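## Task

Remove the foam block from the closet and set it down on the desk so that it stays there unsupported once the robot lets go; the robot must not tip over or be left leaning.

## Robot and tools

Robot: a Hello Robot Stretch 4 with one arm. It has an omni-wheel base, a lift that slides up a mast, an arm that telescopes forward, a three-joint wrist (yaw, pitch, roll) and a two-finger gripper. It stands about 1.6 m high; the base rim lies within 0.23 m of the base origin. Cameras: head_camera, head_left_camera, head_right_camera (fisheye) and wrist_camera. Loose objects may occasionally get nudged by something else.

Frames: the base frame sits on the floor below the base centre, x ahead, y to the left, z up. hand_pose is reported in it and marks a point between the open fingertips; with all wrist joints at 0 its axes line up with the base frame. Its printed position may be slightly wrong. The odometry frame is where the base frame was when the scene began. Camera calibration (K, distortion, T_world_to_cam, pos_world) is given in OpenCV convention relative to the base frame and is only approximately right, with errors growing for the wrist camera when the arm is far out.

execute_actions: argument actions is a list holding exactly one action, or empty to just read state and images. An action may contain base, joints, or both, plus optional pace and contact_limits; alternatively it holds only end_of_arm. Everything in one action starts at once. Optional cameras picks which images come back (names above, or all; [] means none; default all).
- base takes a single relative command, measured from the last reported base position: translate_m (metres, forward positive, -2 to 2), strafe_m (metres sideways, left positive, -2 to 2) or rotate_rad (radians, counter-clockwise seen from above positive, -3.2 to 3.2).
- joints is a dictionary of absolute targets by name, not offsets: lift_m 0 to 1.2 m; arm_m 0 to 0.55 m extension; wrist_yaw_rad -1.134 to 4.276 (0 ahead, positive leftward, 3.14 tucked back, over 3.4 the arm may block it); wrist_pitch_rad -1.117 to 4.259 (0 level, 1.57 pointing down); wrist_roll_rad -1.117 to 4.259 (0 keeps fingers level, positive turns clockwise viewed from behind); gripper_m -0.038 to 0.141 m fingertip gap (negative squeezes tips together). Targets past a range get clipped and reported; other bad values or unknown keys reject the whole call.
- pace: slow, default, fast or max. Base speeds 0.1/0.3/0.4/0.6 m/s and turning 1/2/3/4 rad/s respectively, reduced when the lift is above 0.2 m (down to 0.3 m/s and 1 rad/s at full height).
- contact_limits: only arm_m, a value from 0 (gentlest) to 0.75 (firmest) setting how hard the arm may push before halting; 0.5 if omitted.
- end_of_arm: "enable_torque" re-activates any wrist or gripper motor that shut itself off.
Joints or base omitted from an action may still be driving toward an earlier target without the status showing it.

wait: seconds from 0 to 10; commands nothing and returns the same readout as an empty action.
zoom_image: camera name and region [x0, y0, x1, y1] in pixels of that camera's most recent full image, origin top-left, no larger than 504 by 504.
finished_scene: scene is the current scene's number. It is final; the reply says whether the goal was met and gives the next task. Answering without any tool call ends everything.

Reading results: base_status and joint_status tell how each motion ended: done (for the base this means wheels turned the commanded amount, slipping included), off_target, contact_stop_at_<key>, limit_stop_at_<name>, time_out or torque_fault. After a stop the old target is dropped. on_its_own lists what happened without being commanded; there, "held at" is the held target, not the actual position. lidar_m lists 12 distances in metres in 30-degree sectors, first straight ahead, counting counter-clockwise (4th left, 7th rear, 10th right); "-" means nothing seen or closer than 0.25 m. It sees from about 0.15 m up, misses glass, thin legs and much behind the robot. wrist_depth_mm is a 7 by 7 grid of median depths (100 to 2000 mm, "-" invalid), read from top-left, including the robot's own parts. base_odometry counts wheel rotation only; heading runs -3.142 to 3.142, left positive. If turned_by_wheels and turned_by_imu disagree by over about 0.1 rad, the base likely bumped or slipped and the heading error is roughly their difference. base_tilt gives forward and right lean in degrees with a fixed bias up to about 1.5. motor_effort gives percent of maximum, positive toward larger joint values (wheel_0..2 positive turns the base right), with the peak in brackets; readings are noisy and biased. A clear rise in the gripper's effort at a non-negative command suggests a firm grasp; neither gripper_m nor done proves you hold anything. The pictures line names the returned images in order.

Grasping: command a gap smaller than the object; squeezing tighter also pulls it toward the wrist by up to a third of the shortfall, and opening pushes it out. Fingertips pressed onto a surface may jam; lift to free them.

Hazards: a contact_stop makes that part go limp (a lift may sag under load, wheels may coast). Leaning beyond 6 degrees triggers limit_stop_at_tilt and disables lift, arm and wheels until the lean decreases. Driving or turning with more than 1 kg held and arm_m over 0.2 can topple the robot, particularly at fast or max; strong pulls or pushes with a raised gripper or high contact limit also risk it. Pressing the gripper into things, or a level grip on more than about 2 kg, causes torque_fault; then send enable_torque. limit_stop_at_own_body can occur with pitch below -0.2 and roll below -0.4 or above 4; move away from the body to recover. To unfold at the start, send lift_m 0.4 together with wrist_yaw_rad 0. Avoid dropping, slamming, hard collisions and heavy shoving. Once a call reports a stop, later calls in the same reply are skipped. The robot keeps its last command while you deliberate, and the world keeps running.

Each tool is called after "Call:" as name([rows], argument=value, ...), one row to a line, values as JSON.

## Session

Call:
execute_actions([
  {"joints":{"lift_m":0.6,"wrist_yaw_rad":0}},
])

Scene clock: 2.47 s.
base_odometry: x=+0.000 y=+0.000 heading=+0.000 (m, m, rad; odometry frame)
turned_by_wheels: +0.000 (rad since the last result)
turned_by_imu: +0.001 (rad since the last result)
base_tilt: forward=-0.8 right=+0.2 (deg)
lidar_m: 1.02 1.08 1.20 1.09 1.18 1.61 2.11 2.24 2.72 2.58 2.67 1.08
base_status: not commanded
joint_positions: lift_m=+0.600 arm_m=-0.002 wrist_yaw_rad=+0.000 wrist_pitch_rad=+0.005 wrist_roll_rad=-0.002 gripper_m=+0.057
joint_status: all done
motor_effort: lift_m=+20(18) arm_m=-1(1) wrist_yaw_rad=-1(2) wrist_pitch_rad=-8(7) wrist_roll_rad=+2(1) gripper_m=-3(8) wheel_0=+0(0) wheel_1=+0(1) wheel_2=+0(0) (%)
hand_pose: x=+0.4571 y=-0.0873 z=+0.7765 quat_wxyz=(+1.000, -0.001, +0.003, +0.000) (m; base frame)
wrist_depth_mm: 1618 1618 1618 1661 1708 1618 1661 / 1661 1708 1618 1661 1661 1618 1661 / 1618 1661 1708 1618 1618 1576 1618 / 1138 1138 1661 1618 1618 1618 1618 / 1618 1618 1618 1618 1576 1618 1661 / 1618 1576 218 1576 210 1618 1576 / 1618 1576 1618 1576 1618 1576 1576
pictures: head_camera, head_left_camera, head_right_camera, wrist_camera
camera_calibration (this result's frames):
wrist_camera: T_world_to_cam=[[0.0166742, -0.99867, -0.0487843, -0.0489442], [0.0565275, 0.0496546, -0.997166, 0.821262], [0.998262, 0.0138693, 0.0572803, -0.280214], [0, 0, 0, 1]] pos_world=[0.234119, -0.0857722, 0.832597]
Images, in order (width x height): head_camera 420x560, head_left_camera 420x672, head_right_camera 420x672, wrist_camera 616x392.

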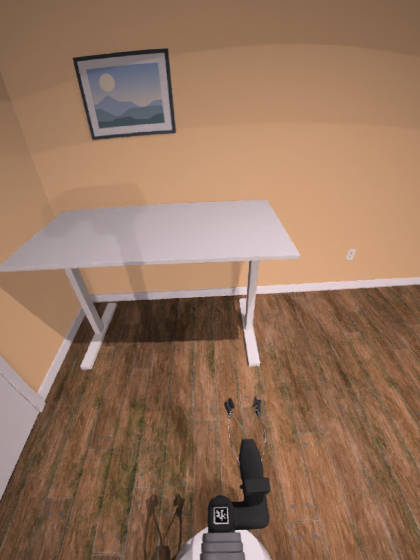

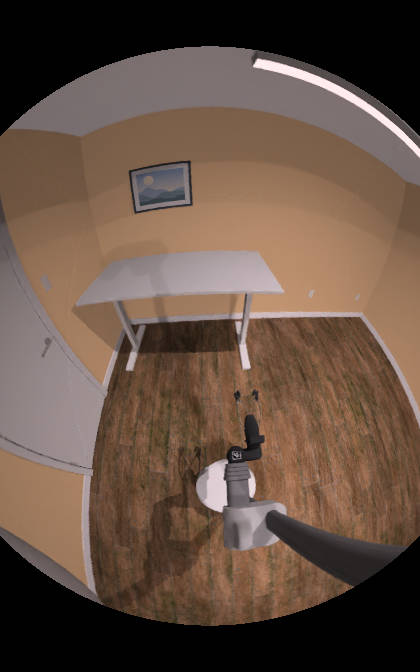

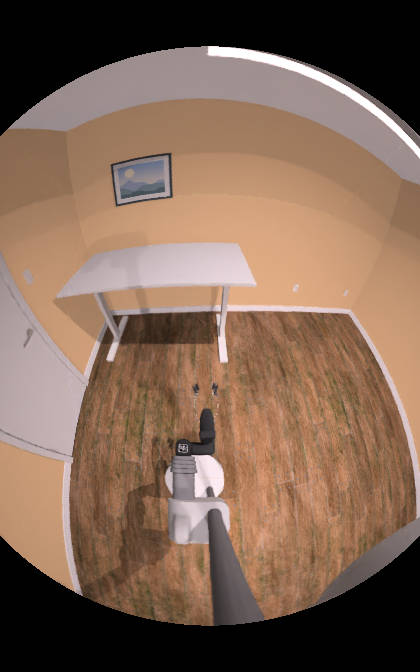

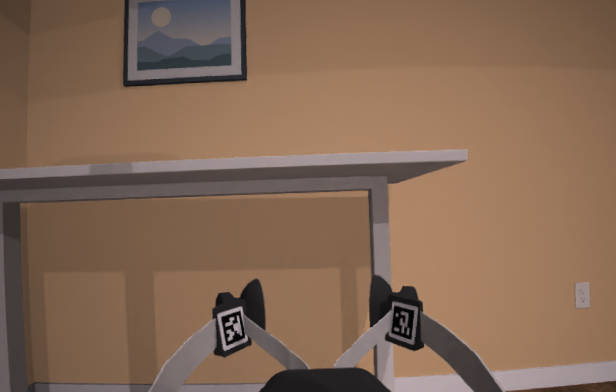

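Same layout probably; closet behind.

Call:
execute_actions([
  {"base":{"rotate_rad":3.0},"joints":{"lift_m":0.885,"gripper_m":0.0,"wrist_roll_rad":1.57}},
])

Scene clock: 5.93 s.
base_odometry: x=+0.000 y=+0.000 heading=+3.000 (m, m, rad; odometry frame)
turned_by_wheels: +3.000 (rad since the last result)
turned_by_imu: +3.011 (rad since the last result)
base_tilt: forward=-0.8 right=+0.0 (deg)
lidar_m: 2.10 2.15 2.68 2.55 2.59 2.04 1.06 1.06 1.24 1.11 1.15 1.42
base_status: done
joint_positions: lift_m=+0.885 arm_m=-0.002 wrist_yaw_rad=+0.000 wrist_pitch_rad=+0.005 wrist_roll_rad=+1.569 gripper_m=+0.000
joint_status: all done
motor_effort: lift_m=+19(18) arm_m=-1(1) wrist_yaw_rad=+0(1) wrist_pitch_rad=-8(8) wrist_roll_rad=+4(7) gripper_m=-6(8) wheel_0=-1(11) wheel_1=-1(8) wheel_2=-1(11) (%)
hand_pose: x=+0.4571 y=-0.0874 z=+1.0615 quat_wxyz=(+0.708, +0.707, +0.002, -0.002) (m; base frame)
wrist_depth_mm: 1499 1537 1537 1537 1576 1576 1464 / 1808 1863 - - - - 1499 / - - - - - - 1499 / - - - - - - 1537 / 1863 - - - - - 1537 / 1808 1808 1863 203 1808 1863 1537 / 1808 1756 178 182 177 1756 1576
pictures: head_camera, head_left_camera, head_right_camera, wrist_camera
camera_calibration (this result's frames):
wrist_camera: T_world_to_cam=[[0.0112585, 0.0496916, -0.998701, 1.06736], [0.0619074, 0.996814, 0.0502956, 0.0738553], [0.998018, -0.0623932, 0.00814637, -0.250936], [0, 0, 0, 1]] pos_world=[0.23385, -0.142316, 1.06431]
Images, in order (width x height): head_camera 420x560, head_left_camera 420x672, head_right_camera 420x672, wrist_camera 616x392.

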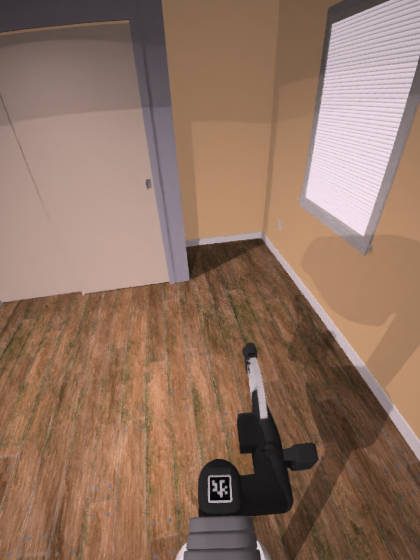

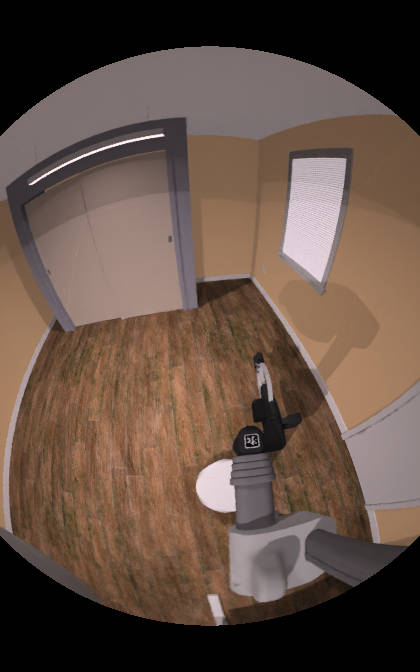

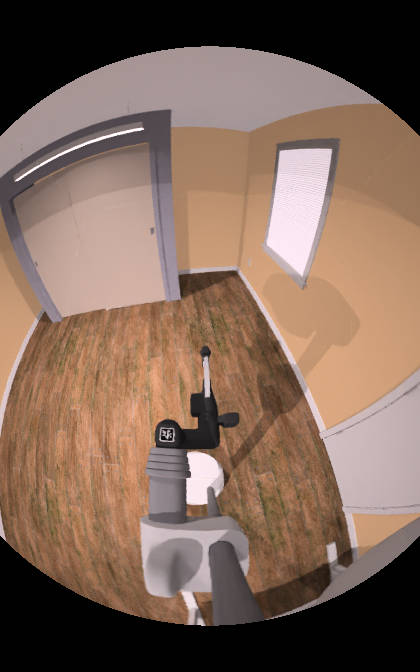

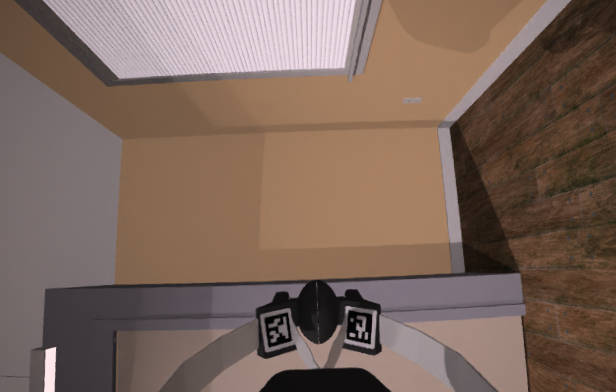

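Call:
execute_actions([
  {"base":{"rotate_rad":0.12}},
], cameras=[])

Call:
execute_actions([
  {"base":{"translate_m":1.45},"pace":"fast"},
], cameras=["head_camera"])

Call:
execute_actions([
  {"base":{"rotate_rad":0.4}},
], cameras=["head_camera","wrist_camera"])

Scene clock: 11.47 s.
base_odometry: x=+0.000 y=+0.000 heading=+3.120 (m, m, rad; odometry frame)
turned_by_wheels: +0.120 (rad since the last result)
turned_by_imu: +0.122 (rad since the last result)
base_tilt: forward=-0.9 right=+0.1 (deg)
lidar_m: 2.10 2.18 2.71 2.55 2.63 1.09 1.04 1.07 1.20 1.11 1.19 1.55
base_status: done
joint_positions: lift_m=+0.885 arm_m=-0.002 wrist_yaw_rad=+0.000 wrist_pitch_rad=+0.005 wrist_roll_rad=+1.569 gripper_m=+0.000
joint_status: not commanded
motor_effort: lift_m=+19(19) arm_m=-1(1) wrist_yaw_rad=+1(1) wrist_pitch_rad=-8(7) wrist_roll_rad=+3(4) gripper_m=-9(7) wheel_0=+0(3) wheel_1=+1(7) wheel_2=+0(9) (%)
hand_pose: x=+0.4571 y=-0.0874 z=+1.0615 quat_wxyz=(+0.708, +0.707, +0.002, -0.002) (m; base frame)
wrist_depth_mm: 1808 1863 1863 1921 - - 1464 / - - - - - - 1464 / - - - - - - 1537 / - - - - - - 1537 / 1756 1863 1808 1863 1863 1863 1499 / 1756 1808 1808 202 1921 1808 1537 / 1756 1863 178 183 178 1863 1576
pictures: none
No camera images: the call's "cameras" was empty. Leave "cameras" out to get every camera's image.

Scene clock: 16.63 s.
base_odometry: x=-1.450 y=+0.031 heading=+3.120 (m, m, rad; odometry frame)
turned_by_wheels: +0.000 (rad since the last result)
turned_by_imu: -0.002 (rad since the last result)
base_tilt: forward=-0.8 right=+0.1 (deg)
lidar_m: 0.66 0.67 0.96 2.26 2.71 3.45 3.37 1.69 1.15 1.01 1.06 1.44
base_status: done
joint_positions: lift_m=+0.885 arm_m=-0.002 wrist_yaw_rad=+0.000 wrist_pitch_rad=+0.005 wrist_roll_rad=+1.569 gripper_m=+0.000
joint_status: not commanded
motor_effort: lift_m=+19(19) arm_m=+0(1) wrist_yaw_rad=+1(0) wrist_pitch_rad=-8(6) wrist_roll_rad=+4(3) gripper_m=-9(8) wheel_0=+0(8) wheel_1=+1(4) wheel_2=+0(12) (%)
hand_pose: x=+0.4571 y=-0.0874 z=+1.0616 quat_wxyz=(+0.708, +0.707, +0.002, -0.002) (m; base frame)
wrist_depth_mm: 1255 1229 1229 1229 1255 1255 1205 / 1205 1229 1229 1205 1205 1205 1229 / 1205 1229 1205 1205 1205 1205 1229 / 1182 1205 1205 1205 1182 1205 1205 / 1182 1182 1182 1160 1182 1205 1118 / 554 554 539 202 484 469 459 / 459 459 178 183 177 462 459
pictures: head_camera
Images, in order (width x height): head_camera 420x560.

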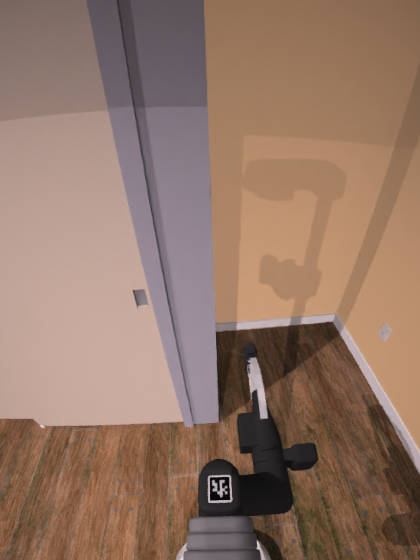

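Scene clock: 17.83 s.
base_odometry: x=-1.450 y=+0.031 heading=-2.764 (m, m, rad; odometry frame)
turned_by_wheels: +0.399 (rad since the last result)
turned_by_imu: +0.401 (rad since the last result)
base_tilt: forward=-0.8 right=+0.1 (deg)
lidar_m: 0.66 0.83 1.76 2.63 3.23 2.47 1.93 1.23 1.06 1.08 1.34 0.66
base_status: done
joint_positions: lift_m=+0.885 arm_m=-0.002 wrist_yaw_rad=+0.000 wrist_pitch_rad=+0.005 wrist_roll_rad=+1.569 gripper_m=+0.000
joint_status: not commanded
motor_effort: lift_m=+19(19) arm_m=-1(1) wrist_yaw_rad=+1(1) wrist_pitch_rad=-8(7) wrist_roll_rad=+3(4) gripper_m=-5(7) wheel_0=-3(7) wheel_1=-2(7) wheel_2=-3(7) (%)
hand_pose: x=+0.4571 y=-0.0874 z=+1.0616 quat_wxyz=(+0.708, +0.707, +0.002, -0.002) (m; base frame)
wrist_depth_mm: 1042 1060 1042 1042 1060 1078 1078 / 1060 707 442 418 424 421 421 / 430 430 430 433 436 433 433 / 452 452 455 452 452 452 452 / 459 459 459 466 469 496 496 / 517 521 517 202 512 525 530 / 544 544 177 182 177 549 559
pictures: head_camera, wrist_camera
camera_calibration (this result's frames):
wrist_camera: T_world_to_cam=[[0.0112655, 0.0496929, -0.998701, 1.06741], [0.062047, 0.996805, 0.0502984, 0.0738264], [0.99801, -0.0625331, 0.00814621, -0.250936], [0, 0, 0, 1]] pos_world=[0.233831, -0.142325, 1.06435]
Images, in order (width x height): head_camera 420x560, wrist_camera 616x392.

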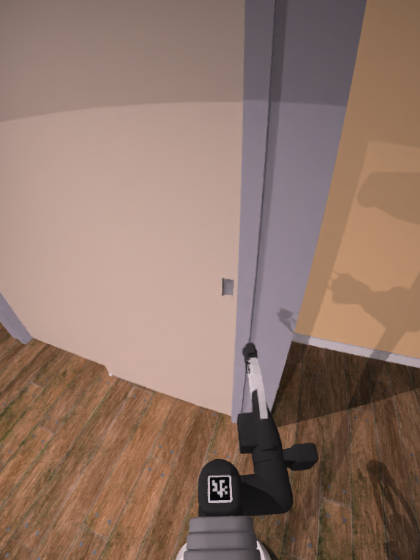

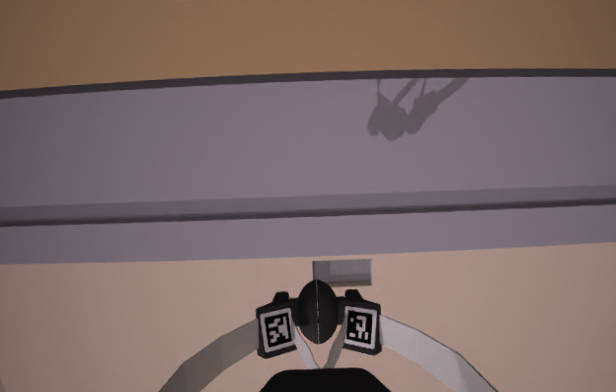

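Call:
execute_actions([
  {"base":{"strafe_m":0.065},"joints":{"lift_m":0.84,"arm_m":0.12}},
], cameras=["wrist_camera"])

Scene clock: 22.17 s.
base_odometry: x=-1.426 y=-0.029 heading=-2.764 (m, m, rad; odometry frame)
turned_by_wheels: +0.000 (rad since the last result)
turned_by_imu: +0.001 (rad since the last result)
base_tilt: forward=-0.7 right=+0.0 (deg)
lidar_m: 0.67 0.87 1.83 2.58 3.16 2.48 2.03 1.27 1.11 1.12 1.39 0.68
base_status: done
joint_positions: lift_m=+0.840 arm_m=+0.119 wrist_yaw_rad=+0.000 wrist_pitch_rad=+0.005 wrist_roll_rad=+1.570 gripper_m=+0.000
joint_status: all done
motor_effort: lift_m=+15(18) arm_m=+6(7) wrist_yaw_rad=-2(0) wrist_pitch_rad=-7(6) wrist_roll_rad=+3(3) gripper_m=-8(6) wheel_0=+0(8) wheel_1=-2(10) wheel_2=+0(2) (%)
hand_pose: x=+0.5783 y=-0.0874 z=+1.0169 quat_wxyz=(+0.708, +0.707, +0.002, -0.002) (m; base frame)
wrist_depth_mm: 307 310 310 312 312 315 312 / 320 322 325 327 327 327 325 / 334 336 332 334 334 338 336 / 340 340 345 343 343 345 377 / 389 392 394 397 397 399 397 / 415 413 407 202 404 424 424 / 442 436 178 182 177 442 449
pictures: wrist_camera
camera_calibration (this result's frames):
wrist_camera: T_world_to_cam=[[0.0112653, 0.049766, -0.998697, 1.02138], [0.0619705, 0.996806, 0.0503708, 0.0685081], [0.998014, -0.0624573, 0.00814526, -0.371462], [0, 0, 0, 1]] pos_world=[0.354973, -0.14232, 1.01963]
Images, in order (width x height): wrist_camera 616x392.

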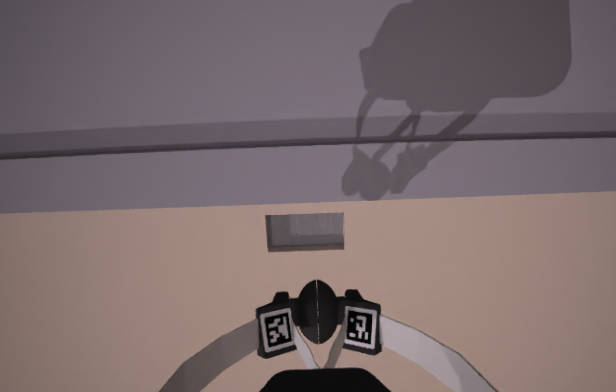

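Call:
execute_actions([
  {"base":{"strafe_m":-0.03},"joints":{"lift_m":0.848,"arm_m":0.22}},
], cameras=["wrist_camera"])

Scene clock: 26.20 s.
base_odometry: x=-1.437 y=-0.001 heading=-2.764 (m, m, rad; odometry frame)
turned_by_wheels: +0.000 (rad since the last result)
turned_by_imu: +0.001 (rad since the last result)
base_tilt: forward=-0.8 right=+0.1 (deg)
lidar_m: 0.68 0.88 1.84 2.62 3.18 2.48 1.98 1.22 1.09 1.10 1.35 0.68
base_status: done
joint_positions: lift_m=+0.848 arm_m=+0.219 wrist_yaw_rad=+0.000 wrist_pitch_rad=+0.005 wrist_roll_rad=+1.570 gripper_m=+0.000
joint_status: all done
motor_effort: lift_m=+19(21) arm_m=+6(5) wrist_yaw_rad=+0(1) wrist_pitch_rad=-8(7) wrist_roll_rad=+4(2) gripper_m=-6(5) wheel_0=+0(10) wheel_1=+0(9) wheel_2=+0(1) (%)
hand_pose: x=+0.6783 y=-0.0874 z=+1.0245 quat_wxyz=(+0.708, +0.707, +0.002, -0.002) (m; base frame)
wrist_depth_mm: 213 216 216 216 216 217 219 / 223 225 225 226 229 227 227 / 234 236 236 236 238 236 236 / 234 234 233 234 235 236 236 / 244 245 245 281 281 282 283 / 294 294 291 203 293 297 301 / 309 310 178 183 177 312 317
pictures: wrist_camera
camera_calibration (this result's frames):
wrist_camera: T_world_to_cam=[[0.0112705, 0.0497716, -0.998697, 1.02789], [0.0620331, 0.996802, 0.0503772, 0.0618933], [0.99801, -0.0625201, 0.00814696, -0.471349], [0, 0, 0, 1]] pos_world=[0.454987, -0.142324, 1.02728]
Images, in order (width x height): wrist_camera 616x392.

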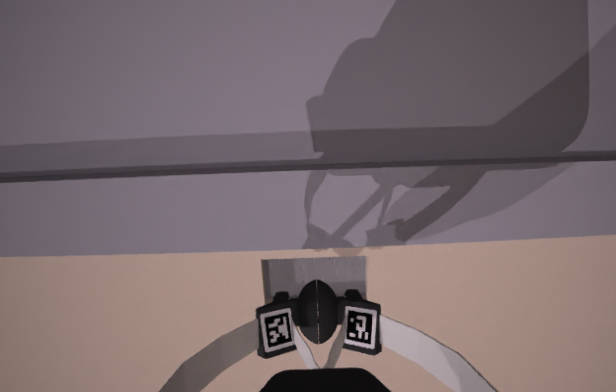

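Aligned. Push.

Call:
execute_actions([
  {"joints":{"arm_m":0.52},"contact_limits":{"arm_m":0.6},"pace":"slow"},
], cameras=["head_camera","wrist_camera"])

Scene clock: 31.10 s.
base_odometry: x=-1.436 y=-0.001 heading=-2.761 (m, m, rad; odometry frame)
turned_by_wheels: +0.002 (rad since the last result)
turned_by_imu: +0.319 (rad since the last result)
base_tilt: forward=-0.8 right=+0.1 (deg)
lidar_m: 0.91 1.35 2.54 2.79 2.39 2.38 1.48 1.19 1.14 1.27 0.78 0.75
base_status: not commanded
joint_positions: lift_m=+0.848 arm_m=+0.518 wrist_yaw_rad=+0.011 wrist_pitch_rad=+0.004 wrist_roll_rad=+1.570 gripper_m=+0.000
joint_status: all done
on_its_own: wrist_yaw_rad is at rest, and its effort (-32) is outside its rest range (-13 to +13)
motor_effort: lift_m=+19(20) arm_m=+12(22) wrist_yaw_rad=-32(97) wrist_pitch_rad=-4(37) wrist_roll_rad=+2(3) gripper_m=-4(13) wheel_0=+18(23) wheel_1=+10(15) wheel_2=+2(17) (%)
contact_limits: arm_m 0.6
hand_pose: x=+0.9781 y=-0.0842 z=+1.0249 quat_wxyz=(+0.707, +0.707, +0.005, +0.002) (m; base frame)
wrist_depth_mm: 430 603 788 778 798 640 459 / 831 591 854 854 866 640 496 / 931 597 946 946 960 654 842 / 1060 691 1008 1060 1042 621 854 / 203 200 199 200 202 200 200 / 214 215 215 211 208 223 226 / 249 244 177 183 182 248 266
pictures: head_camera, wrist_camera
camera_calibration (this result's frames):
wrist_camera: T_world_to_cam=[[0.0118912, 0.0501557, -0.998671, 1.02418], [0.0509287, 0.997415, 0.050699, 0.0506654], [0.998631, -0.0514638, 0.00930609, -0.771234], [0, 0, 0, 1]] pos_world=[0.755419, -0.141593, 1.02743]
Images, in order (width x height): head_camera 420x560, wrist_camera 616x392.

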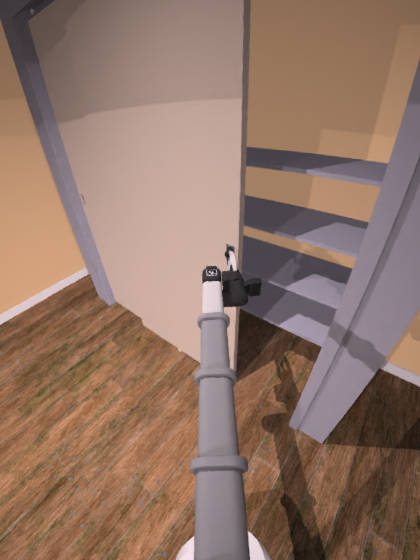

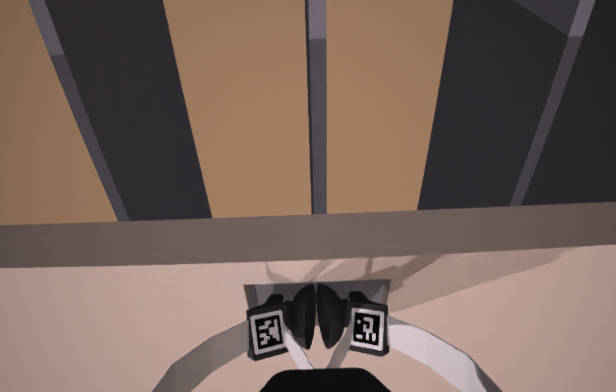

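Call:
execute_actions([
  {"base":{"translate_m":0.3},"joints":{"arm_m":0.5,"wrist_yaw_rad":0.0},"pace":"slow"},
], cameras=["head_camera","head_right_camera"])

Scene clock: 38.10 s.
base_odometry: x=-1.714 y=-0.113 heading=-2.759 (m, m, rad; odometry frame)
turned_by_wheels: +0.003 (rad since the last result)
turned_by_imu: +0.216 (rad since the last result)
base_tilt: forward=-0.8 right=+0.0 (deg)
lidar_m: 0.91 1.59 2.35 2.87 2.53 2.41 1.56 1.38 1.39 0.69 0.62 0.95
base_status: done
joint_positions: lift_m=+0.848 arm_m=+0.500 wrist_yaw_rad=+0.013 wrist_pitch_rad=+0.004 wrist_roll_rad=+1.570 gripper_m=+0.000
joint_status: all done
on_its_own: wrist_yaw_rad is at rest, and its effort (-36) is outside its rest range (-13 to +13)
motor_effort: lift_m=+19(18) arm_m=+1(12) wrist_yaw_rad=-36(46) wrist_pitch_rad=-5(4) wrist_roll_rad=+3(2) gripper_m=-5(4) wheel_0=+20(18) wheel_1=+13(16) wheel_2=+2(16) (%)
hand_pose: x=+0.9603 y=-0.0837 z=+1.0249 quat_wxyz=(+0.707, +0.707, +0.006, +0.003) (m; base frame)
wrist_depth_mm: 421 597 820 798 831 640 459 / 878 603 917 904 931 647 500 / 1042 597 1025 1042 1042 654 878 / 1229 750 1160 1205 1182 707 842 / 200 199 197 196 195 195 196 / 212 214 208 200 201 229 237 / 286 276 175 184 182 282 329
pictures: head_camera, head_right_camera
Images, in order (width x height): head_camera 420x560, head_right_camera 420x672.

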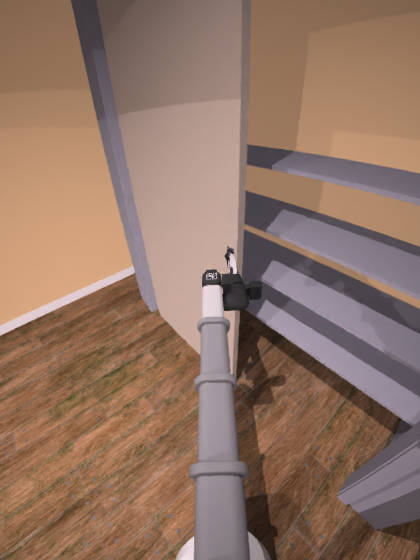

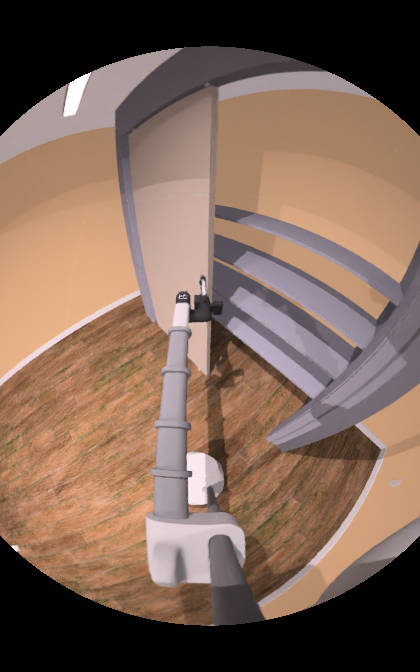

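Call:
execute_actions([
  {"joints":{"arm_m":0.0,"wrist_yaw_rad":0.0,"wrist_roll_rad":0}},
], cameras=[])

Call:
execute_actions([
  {"base":{"strafe_m":-0.3}},
], cameras=[])

Call:
execute_actions([
  {"base":{"translate_m":0.25},"joints":{"arm_m":0.3}},
])

Scene clock: 42.87 s.
base_odometry: x=-1.715 y=-0.113 heading=-2.761 (m, m, rad; odometry frame)
turned_by_wheels: -0.003 (rad since the last result)
turned_by_imu: -0.002 (rad since the last result)
base_tilt: forward=-0.8 right=+0.0 (deg)
lidar_m: 0.90 1.54 2.33 2.87 2.53 2.43 1.55 1.37 1.38 0.70 0.63 0.96
base_status: not commanded
joint_positions: lift_m=+0.848 arm_m=+0.001 wrist_yaw_rad=+0.000 wrist_pitch_rad=+0.005 wrist_roll_rad=+0.001 gripper_m=+0.000
joint_status: all done
motor_effort: lift_m=+19(18) arm_m=-7(10) wrist_yaw_rad=+0(46) wrist_pitch_rad=-7(12) wrist_roll_rad=+0(6) gripper_m=-5(7) wheel_0=-1(20) wheel_1=+1(13) wheel_2=+2(8) (%)
hand_pose: x=+0.4605 y=-0.0874 z=+1.0246 quat_wxyz=(+1.000, +0.000, +0.003, +0.000) (m; base frame)
wrist_depth_mm: 1808 1921 991 741 1430 1160 991 / 1808 1863 1008 732 1464 1060 778 / 1756 1983 1008 732 1255 1098 1008 / 1808 1921 991 750 1464 1160 1025 / 1756 1808 991 750 1336 1098 946 / 1756 1863 1008 203 1281 1138 991 / 1863 1863 179 183 176 831 820
pictures: none
No camera images: the call's "cameras" was empty. Leave "cameras" out to get every camera's image.

Scene clock: 45.20 s.
base_odometry: x=-1.826 y=+0.165 heading=-2.761 (m, m, rad; odometry frame)
turned_by_wheels: +0.000 (rad since the last result)
turned_by_imu: +0.000 (rad since the last result)
base_tilt: forward=-0.8 right=+0.1 (deg)
lidar_m: 0.89 1.03 2.54 3.07 2.76 2.06 1.33 1.19 1.20 1.28 0.39 0.38
base_status: done
joint_positions: lift_m=+0.848 arm_m=+0.001 wrist_yaw_rad=+0.000 wrist_pitch_rad=+0.005 wrist_roll_rad=+0.001 gripper_m=+0.000
joint_status: not commanded
motor_effort: lift_m=+18(19) arm_m=-6(7) wrist_yaw_rad=+0(0) wrist_pitch_rad=-9(7) wrist_roll_rad=+0(1) gripper_m=-10(9) wheel_0=-2(10) wheel_1=+0(10) wheel_2=+0(1) (%)
hand_pose: x=+0.4605 y=-0.0874 z=+1.0246 quat_wxyz=(+1.000, +0.000, +0.003, +0.000) (m; base frame)
wrist_depth_mm: 1808 842 1863 1430 1138 866 496 / 1983 842 1808 1430 768 691 699 / 1921 831 1708 1205 1078 931 798 / 1921 842 1863 1464 1160 931 798 / 1863 842 1756 1366 1042 878 580 / 1808 866 1464 203 1078 946 820 / 1863 866 178 182 176 842 778
pictures: none
No camera images: the call's "cameras" was empty. Leave "cameras" out to get every camera's image.

Scene clock: 47.50 s.
base_odometry: x=-2.058 y=+0.073 heading=-2.761 (m, m, rad; odometry frame)
turned_by_wheels: +0.000 (rad since the last result)
turned_by_imu: +0.000 (rad since the last result)
base_tilt: forward=-0.9 right=+0.1 (deg)
lidar_m: 0.69 0.66 2.35 2.83 2.91 2.40 1.53 1.34 1.39 0.25 0.31 0.56
base_status: done
joint_positions: lift_m=+0.848 arm_m=+0.299 wrist_yaw_rad=+0.000 wrist_pitch_rad=+0.005 wrist_roll_rad=+0.001 gripper_m=+0.000
joint_status: all done
motor_effort: lift_m=+19(19) arm_m=+6(7) wrist_yaw_rad=+0(0) wrist_pitch_rad=-6(7) wrist_roll_rad=+0(0) gripper_m=-5(5) wheel_0=+2(6) wheel_1=+2(5) wheel_2=+0(12) (%)
hand_pose: x=+0.7583 y=-0.0874 z=+1.0246 quat_wxyz=(+1.000, +0.000, +0.003, +0.000) (m; base frame)
wrist_depth_mm: 1138 1281 477 462 473 488 477 / 1160 1205 654 676 683 585 500 / 1138 1098 1160 917 715 585 504 / 1118 1255 1281 931 723 591 504 / 1118 1205 603 564 517 469 445 / 1118 1229 1229 202 231 224 216 / 1118 976 178 183 176 175 -
pictures: head_camera, head_left_camera, head_right_camera, wrist_camera
camera_calibration (this result's frames):
wrist_camera: T_world_to_cam=[[0.0164752, -0.998529, -0.0516605, -0.0388053], [0.0566109, 0.0525162, -0.997014, 1.0517], [0.99826, 0.0135015, 0.0573928, -0.595234], [0, 0, 0, 1]] pos_world=[0.5353, -0.0859428, 1.08071]
Images, in order (width x height): head_camera 420x560, head_left_camera 420x672, head_right_camera 420x672, wrist_camera 616x392.

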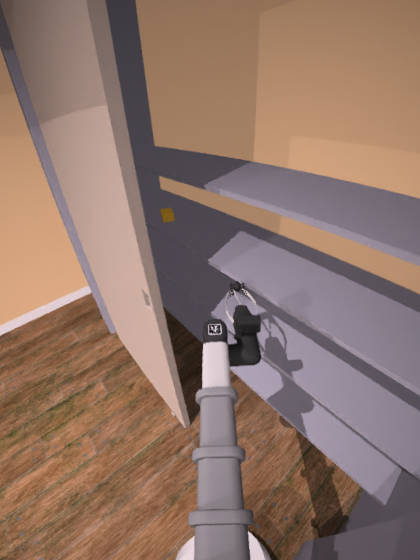

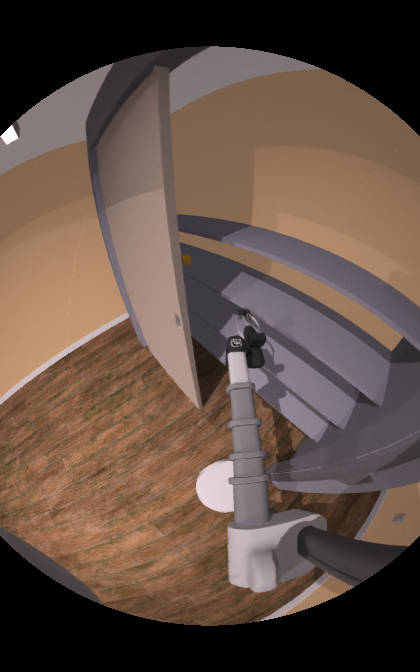

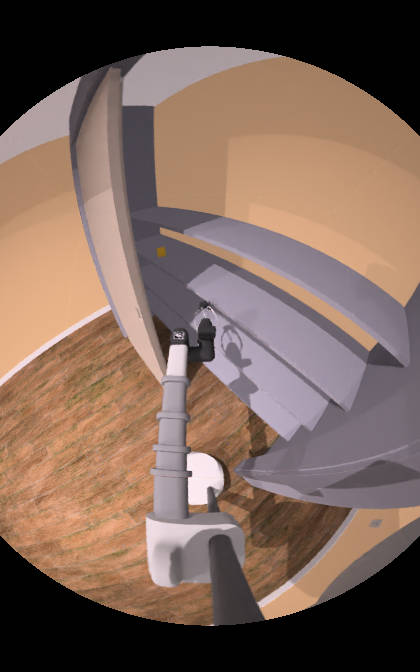

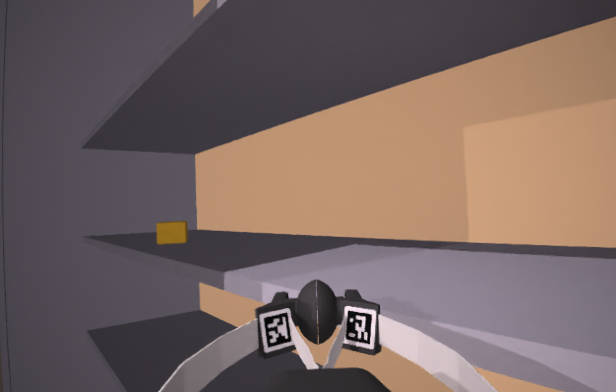

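Call:
execute_actions([
  {"base":{"translate_m":-0.55},"joints":{"arm_m":0.0,"wrist_roll_rad":1.57}},
], cameras=[])

Call:
execute_actions([
  {"base":{"rotate_rad":-0.94}},
], cameras=["head_camera"])

Call:
execute_actions([
  {"base":{"strafe_m":1.45},"pace":"fast"},
], cameras=["head_camera"])

Scene clock: 55.77 s.
base_odometry: x=-1.548 y=+0.277 heading=-2.761 (m, m, rad; odometry frame)
turned_by_wheels: +0.000 (rad since the last result)
turned_by_imu: +0.003 (rad since the last result)
base_tilt: forward=-0.8 right=+0.2 (deg)
lidar_m: 1.12 1.46 2.76 3.37 2.58 1.73 1.09 0.94 0.96 1.21 0.80 0.58
base_status: done
joint_positions: lift_m=+0.848 arm_m=+0.001 wrist_yaw_rad=+0.000 wrist_pitch_rad=+0.005 wrist_roll_rad=+1.569 gripper_m=+0.000
joint_status: all done
motor_effort: lift_m=+19(18) arm_m=-6(7) wrist_yaw_rad=+0(1) wrist_pitch_rad=-7(7) wrist_roll_rad=+3(8) gripper_m=-7(8) wheel_0=+0(7) wheel_1=-1(7) wheel_2=-1(10) (%)
hand_pose: x=+0.4605 y=-0.0874 z=+1.0246 quat_wxyz=(+0.708, +0.707, +0.002, -0.002) (m; base frame)
wrist_depth_mm: 332 336 336 338 340 343 349 / 1182 1182 1138 1205 1160 1098 878 / 1366 1397 1205 1366 1308 1182 991 / 1576 1576 1499 1618 1537 1308 1464 / 1863 1921 1863 1921 1808 1537 1464 / 1863 - - 203 1499 1576 1336 / 1060 1078 178 183 178 1078 1182
pictures: none
No camera images: the call's "cameras" was empty. Leave "cameras" out to get every camera's image.

Scene clock: 57.43 s.
base_odometry: x=-1.548 y=+0.277 heading=+2.582 (m, m, rad; odometry frame)
turned_by_wheels: -0.940 (rad since the last result)
turned_by_imu: -0.943 (rad since the last result)
base_tilt: forward=-0.8 right=+0.0 (deg)
lidar_m: 0.59 0.59 1.22 1.95 2.80 3.58 3.43 1.48 0.99 0.92 0.97 1.32
base_status: done
joint_positions: lift_m=+0.848 arm_m=+0.001 wrist_yaw_rad=+0.000 wrist_pitch_rad=+0.005 wrist_roll_rad=+1.569 gripper_m=+0.000
joint_status: not commanded
motor_effort: lift_m=+18(19) arm_m=-6(7) wrist_yaw_rad=+0(0) wrist_pitch_rad=-6(7) wrist_roll_rad=+2(3) gripper_m=-9(6) wheel_0=-1(4) wheel_1=+0(6) wheel_2=+3(8) (%)
hand_pose: x=+0.4605 y=-0.0874 z=+1.0246 quat_wxyz=(+0.708, +0.707, +0.002, -0.002) (m; base frame)
wrist_depth_mm: 1160 1182 1160 1138 1160 1160 1138 / 1138 1118 1160 1138 1138 1138 1138 / 1138 1118 1138 1118 1118 1138 1098 / 1138 1118 1098 1118 1098 1118 1098 / 1078 1098 1098 1098 1098 1098 1078 / 1098 1078 1078 203 1042 991 931 / 676 676 178 183 177 591 609
pictures: head_camera
Images, in order (width x height): head_camera 420x560.

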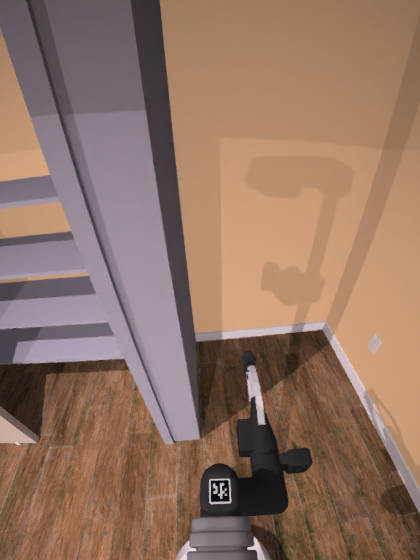

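Scene clock: 62.37 s.
base_odometry: x=-2.317 y=-0.952 heading=+2.582 (m, m, rad; odometry frame)
turned_by_wheels: +0.000 (rad since the last result)
turned_by_imu: +0.005 (rad since the last result)
base_tilt: forward=-0.8 right=+0.2 (deg)
lidar_m: 0.50 0.52 0.68 1.28 1.34 1.74 3.54 2.88 2.60 2.39 1.28 0.54
base_status: done
joint_positions: lift_m=+0.848 arm_m=+0.001 wrist_yaw_rad=+0.000 wrist_pitch_rad=+0.005 wrist_roll_rad=+1.569 gripper_m=+0.000
joint_status: not commanded
motor_effort: lift_m=+19(19) arm_m=-7(7) wrist_yaw_rad=+0(0) wrist_pitch_rad=-7(8) wrist_roll_rad=+3(3) gripper_m=-6(6) wheel_0=+2(12) wheel_1=-2(11) wheel_2=+0(1) (%)
hand_pose: x=+0.4605 y=-0.0874 z=+1.0246 quat_wxyz=(+0.708, +0.707, +0.002, -0.002) (m; base frame)
wrist_depth_mm: 322 320 322 319 320 320 319 / 317 315 315 314 317 315 315 / 312 312 312 312 310 312 312 / 309 309 309 306 307 307 307 / 304 306 304 304 304 304 306 / 301 301 301 203 301 300 298 / 298 296 177 182 177 296 297
pictures: head_camera
Images, in order (width x height): head_camera 420x560.

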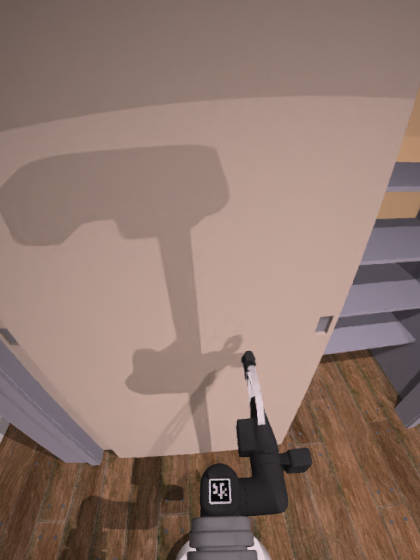

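Call:
execute_actions([
  {"base":{"rotate_rad":-0.5}},
], cameras=["head_camera","wrist_camera"])

Scene clock: 65.67 s.
base_odometry: x=-2.317 y=-0.952 heading=+2.082 (m, m, rad; odometry frame)
turned_by_wheels: -0.500 (rad since the last result)
turned_by_imu: -0.501 (rad since the last result)
base_tilt: forward=-0.9 right=+0.0 (deg)
lidar_m: 0.53 0.49 0.52 0.73 1.30 1.34 1.79 3.50 2.85 2.53 2.34 1.24
base_status: done
joint_positions: lift_m=+0.848 arm_m=+0.001 wrist_yaw_rad=+0.000 wrist_pitch_rad=+0.005 wrist_roll_rad=+1.569 gripper_m=+0.000
joint_status: not commanded
motor_effort: lift_m=+18(19) arm_m=-6(7) wrist_yaw_rad=+1(2) wrist_pitch_rad=-7(8) wrist_roll_rad=+3(3) gripper_m=-6(6) wheel_0=+0(4) wheel_1=-1(6) wheel_2=+0(8) (%)
hand_pose: x=+0.4605 y=-0.0875 z=+1.0246 quat_wxyz=(+0.708, +0.707, +0.002, -0.002) (m; base frame)
wrist_depth_mm: 1060 1060 1078 1078 1098 1118 1118 / 1229 1229 1229 1255 1229 1182 1255 / 1464 1430 1366 1430 1308 1281 1281 / 1366 1366 1229 1336 1255 1229 946 / 1205 1229 1138 1205 1205 1118 904 / 415 413 413 203 407 410 404 / 384 384 178 183 178 375 375
pictures: head_camera, wrist_camera
camera_calibration (this result's frames):
wrist_camera: T_world_to_cam=[[0.0111955, 0.0496936, -0.998702, 1.03044], [0.0622787, 0.996791, 0.0502967, 0.0754386], [0.997996, -0.0627609, 0.00806474, -0.253925], [0, 0, 0, 1]] pos_world=[0.237182, -0.14234, 1.02736]
Images, in order (width x height): head_camera 420x560, wrist_camera 616x392.

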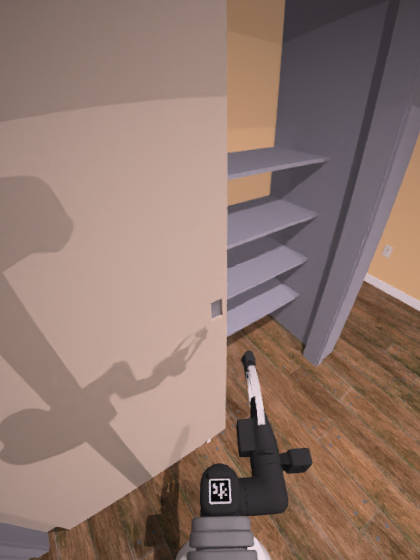

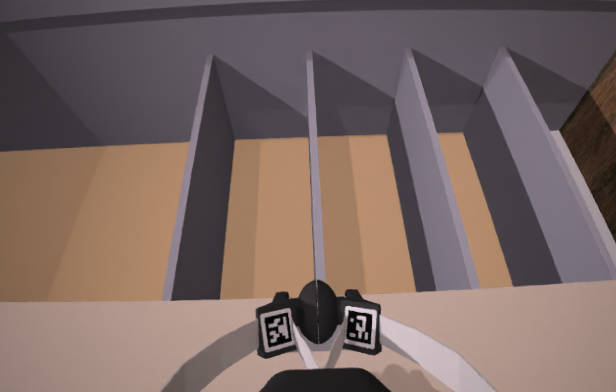

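Call:
execute_actions([
  {"base":{"strafe_m":0.12}},
])

Scene clock: 72.67 s.
base_odometry: x=-2.422 y=-1.011 heading=+2.082 (m, m, rad; odometry frame)
turned_by_wheels: +0.000 (rad since the last result)
turned_by_imu: +0.002 (rad since the last result)
base_tilt: forward=-0.8 right=+0.1 (deg)
lidar_m: 0.48 0.44 0.45 0.67 1.19 1.23 1.66 3.56 2.91 2.66 2.46 1.19
base_status: done
joint_positions: lift_m=+0.848 arm_m=+0.001 wrist_yaw_rad=+0.000 wrist_pitch_rad=+0.005 wrist_roll_rad=+1.569 gripper_m=+0.000
joint_status: not commanded
motor_effort: lift_m=+19(18) arm_m=-7(6) wrist_yaw_rad=+2(0) wrist_pitch_rad=-8(7) wrist_roll_rad=+3(4) gripper_m=-9(9) wheel_0=+1(9) wheel_1=+0(9) wheel_2=+0(1) (%)
hand_pose: x=+0.4605 y=-0.0874 z=+1.0246 quat_wxyz=(+0.708, +0.707, +0.002, -0.002) (m; base frame)
wrist_depth_mm: 1160 1205 1182 1205 1205 1160 1229 / 1308 1308 1281 1366 1281 1281 1281 / 1397 1397 1205 1397 1308 1205 946 / 1281 421 418 421 413 413 410 / 382 382 382 377 377 373 370 / 349 349 349 203 345 343 342 / 325 324 178 183 177 319 317
pictures: head_camera, head_left_camera, head_right_camera, wrist_camera
camera_calibration (this result's frames):
wrist_camera: T_world_to_cam=[[0.011193, 0.0496941, -0.998702, 1.03045], [0.0622267, 0.996794, 0.0502966, 0.0754477], [0.997999, -0.0627089, 0.00806483, -0.253926], [0, 0, 0, 1]] pos_world=[0.237189, -0.142336, 1.02736]
Images, in order (width x height): head_camera 420x560, head_left_camera 420x672, head_right_camera 420x672, wrist_camera 616x392.

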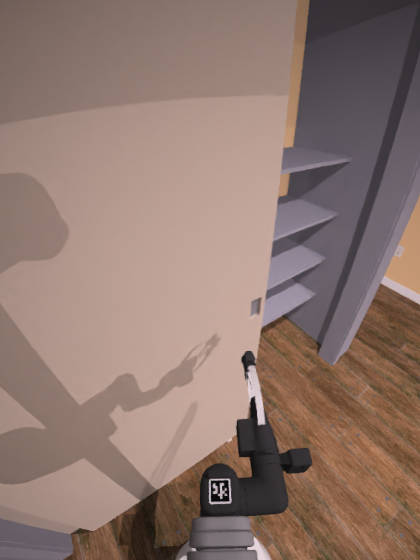

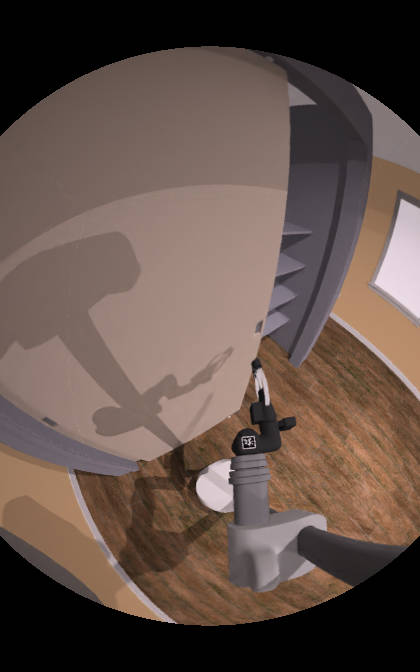

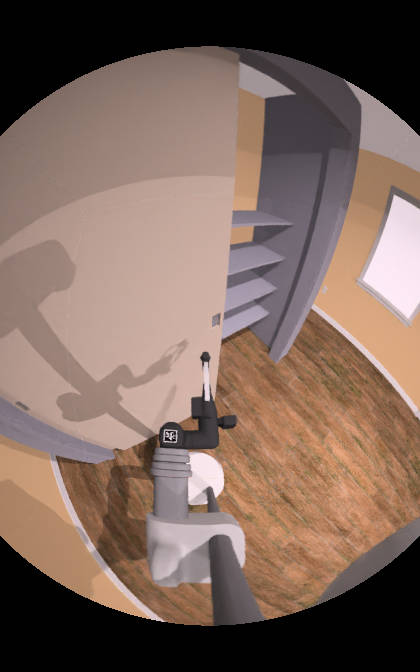

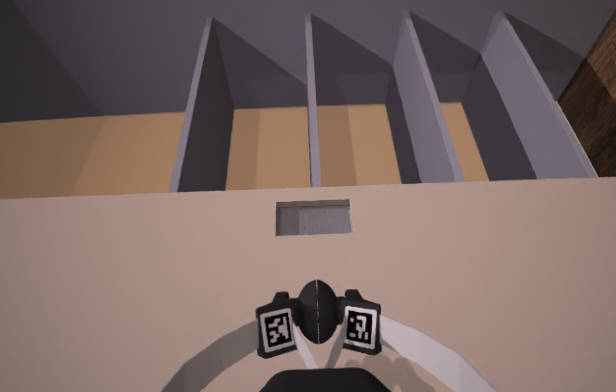

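Call:
execute_actions([
  {"base":{"strafe_m":-0.04}},
], cameras=[])

Call:
execute_actions([
  {"joints":{"arm_m":0.4},"pace":"slow","contact_limits":{"arm_m":0.6}},
])

Scene clock: 76.03 s.
base_odometry: x=-2.387 y=-0.991 heading=+2.082 (m, m, rad; odometry frame)
turned_by_wheels: +0.000 (rad since the last result)
turned_by_imu: +0.000 (rad since the last result)
base_tilt: forward=-0.8 right=+0.0 (deg)
lidar_m: 0.48 0.45 0.46 0.69 1.21 1.28 1.74 3.56 2.91 2.61 2.45 1.20
base_status: done
joint_positions: lift_m=+0.848 arm_m=+0.001 wrist_yaw_rad=+0.000 wrist_pitch_rad=+0.005 wrist_roll_rad=+1.569 gripper_m=+0.000
joint_status: not commanded
motor_effort: lift_m=+19(18) arm_m=-6(7) wrist_yaw_rad=+1(0) wrist_pitch_rad=-6(7) wrist_roll_rad=+3(2) gripper_m=-6(8) wheel_0=-1(8) wheel_1=-2(9) wheel_2=+0(1) (%)
hand_pose: x=+0.4605 y=-0.0875 z=+1.0246 quat_wxyz=(+0.708, +0.707, +0.002, -0.002) (m; base frame)
wrist_depth_mm: 1138 1138 1138 1160 1182 1182 1182 / 1281 1281 1308 1308 1255 1281 1308 / 1430 1397 1366 1397 1308 1205 1008 / 1308 1308 1182 1281 1229 1078 866 / 407 407 404 415 399 399 397 / 373 373 370 202 366 366 364 / 345 345 178 182 177 336 338
pictures: none
No camera images: the call's "cameras" was empty. Leave "cameras" out to get every camera's image.

Scene clock: 81.30 s.
base_odometry: x=-2.387 y=-0.992 heading=+2.080 (m, m, rad; odometry frame)
turned_by_wheels: -0.002 (rad since the last result)
turned_by_imu: -0.262 (rad since the last result)
base_tilt: forward=-0.8 right=+0.0 (deg)
lidar_m: 0.60 0.48 0.48 0.60 0.89 1.31 1.51 2.60 2.88 2.87 2.36 1.22
base_status: not commanded
joint_positions: lift_m=+0.848 arm_m=+0.398 wrist_yaw_rad=-0.021 wrist_pitch_rad=+0.005 wrist_roll_rad=+1.570 gripper_m=+0.000
joint_status: all done
on_its_own: wrist_yaw_rad is at rest, and its effort (+61) is outside its rest range (-13 to +13)
motor_effort: lift_m=+18(18) arm_m=+12(21) wrist_yaw_rad=+61(74) wrist_pitch_rad=-6(25) wrist_roll_rad=+3(3) gripper_m=-8(12) wheel_0=-11(21) wheel_1=-5(10) wheel_2=-15(20) (%)
contact_limits: arm_m 0.6
hand_pose: x=+0.8554 y=-0.0935 z=+1.0247 quat_wxyz=(+0.707, +0.707, -0.006, -0.009) (m; base frame)
wrist_depth_mm: 569 564 569 569 564 564 569 / 591 603 609 609 609 615 615 / 768 778 768 778 798 788 788 / 854 854 854 866 878 866 842 / 946 946 917 960 946 691 866 / 223 223 223 205 214 218 216 / 199 198 177 181 186 190 191
pictures: head_camera, head_left_camera, head_right_camera, wrist_camera
camera_calibration (this result's frames):
wrist_camera: T_world_to_cam=[[0.0126608, 0.0495653, -0.998691, 1.02517], [0.0831555, 0.995259, 0.0504492, 0.0386974], [0.996456, -0.0836853, 0.00847917, -0.649444], [0, 0, 0, 1]] pos_world=[0.630945, -0.143676, 1.02738]
Images, in order (width x height): head_camera 420x560, head_left_camera 420x672, head_right_camera 420x672, wrist_camera 616x392.

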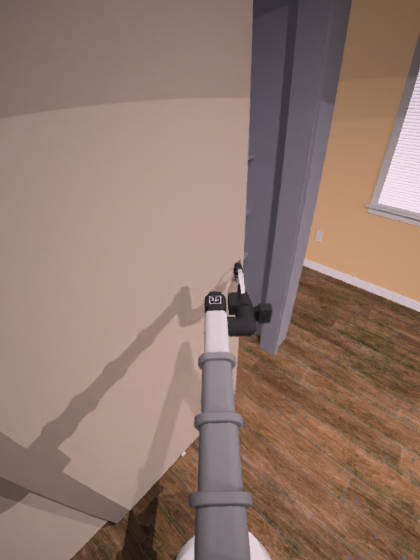

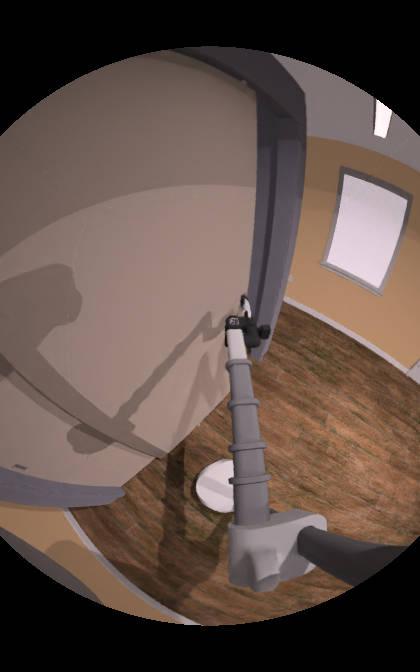

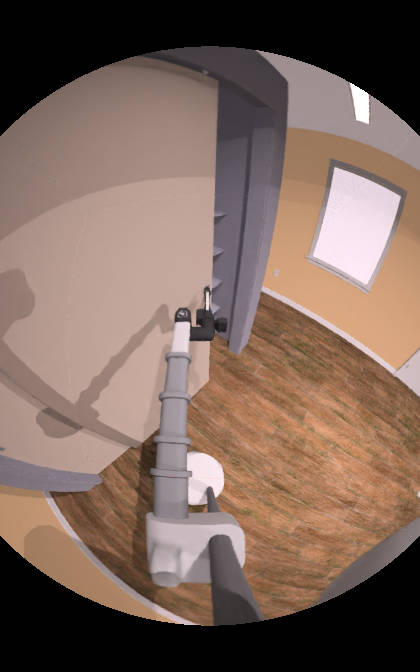

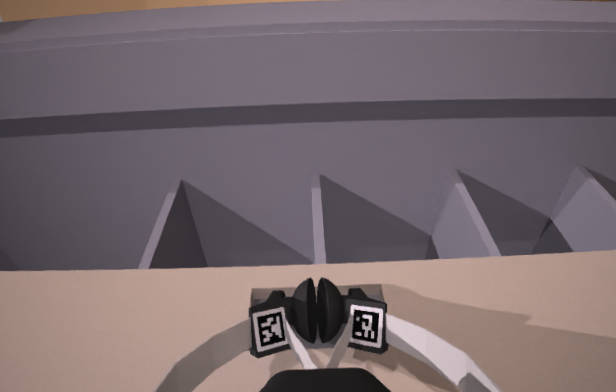

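Working. Continue.

Call:
execute_actions([
  {"joints":{"arm_m":0.55},"pace":"slow","contact_limits":{"arm_m":0.6}},
], cameras=["head_left_camera","wrist_camera"])

Scene clock: 84.77 s.
base_odometry: x=-2.387 y=-0.992 heading=+2.080 (m, m, rad; odometry frame)
turned_by_wheels: +0.000 (rad since the last result)
turned_by_imu: -0.106 (rad since the last result)
base_tilt: forward=-0.9 right=+0.2 (deg)
lidar_m: 0.63 0.48 0.47 0.56 0.79 1.34 1.48 2.25 2.83 2.96 2.35 1.37
base_status: not commanded
joint_positions: lift_m=+0.848 arm_m=+0.546 wrist_yaw_rad=-0.021 wrist_pitch_rad=+0.005 wrist_roll_rad=+1.570 gripper_m=+0.000
joint_status: arm_m off_target (ended at +0.546, target +0.550)
joint sent to its limit — the command would take arm_m past its upper limit, so that joint was sent only as far as its limit.
on_its_own: wrist_yaw_rad is at rest, and its effort (+60) is outside its rest range (-13 to +13)
motor_effort: lift_m=+18(18) arm_m=+11(11) wrist_yaw_rad=+60(63) wrist_pitch_rad=-6(5) wrist_roll_rad=+3(2) gripper_m=-8(9) wheel_0=-12(12) wheel_1=-6(6) wheel_2=-16(16) (%)
contact_limits: arm_m 0.6
hand_pose: x=+1.0032 y=-0.0933 z=+1.0247 quat_wxyz=(+0.707, +0.707, -0.005, -0.009) (m; base frame)
wrist_depth_mm: 1576 1537 1537 1537 1537 1499 1397 / 559 539 521 508 455 455 455 / 427 433 436 436 436 442 442 / 469 477 480 480 480 597 609 / 627 634 640 634 647 634 647 / 226 225 224 202 213 218 216 / 196 196 176 181 185 186 190
pictures: head_left_camera, wrist_camera
camera_calibration (this result's frames):
wrist_camera: T_world_to_cam=[[0.0126314, 0.0495729, -0.998691, 1.02332], [0.0825604, 0.995308, 0.0504492, 0.0268367], [0.996506, -0.0830895, 0.00847938, -0.796717], [0, 0, 0, 1]] pos_world=[0.778791, -0.143638, 1.02738]
Images, in order (width x height): head_left_camera 420x672, wrist_camera 616x392.

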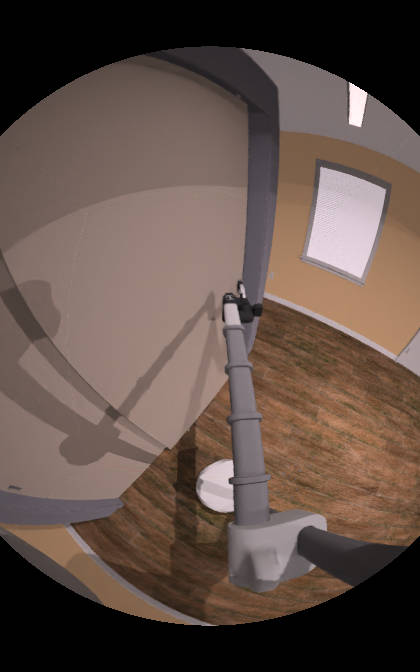

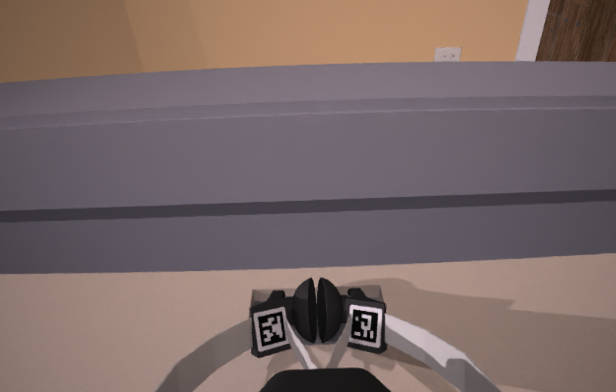

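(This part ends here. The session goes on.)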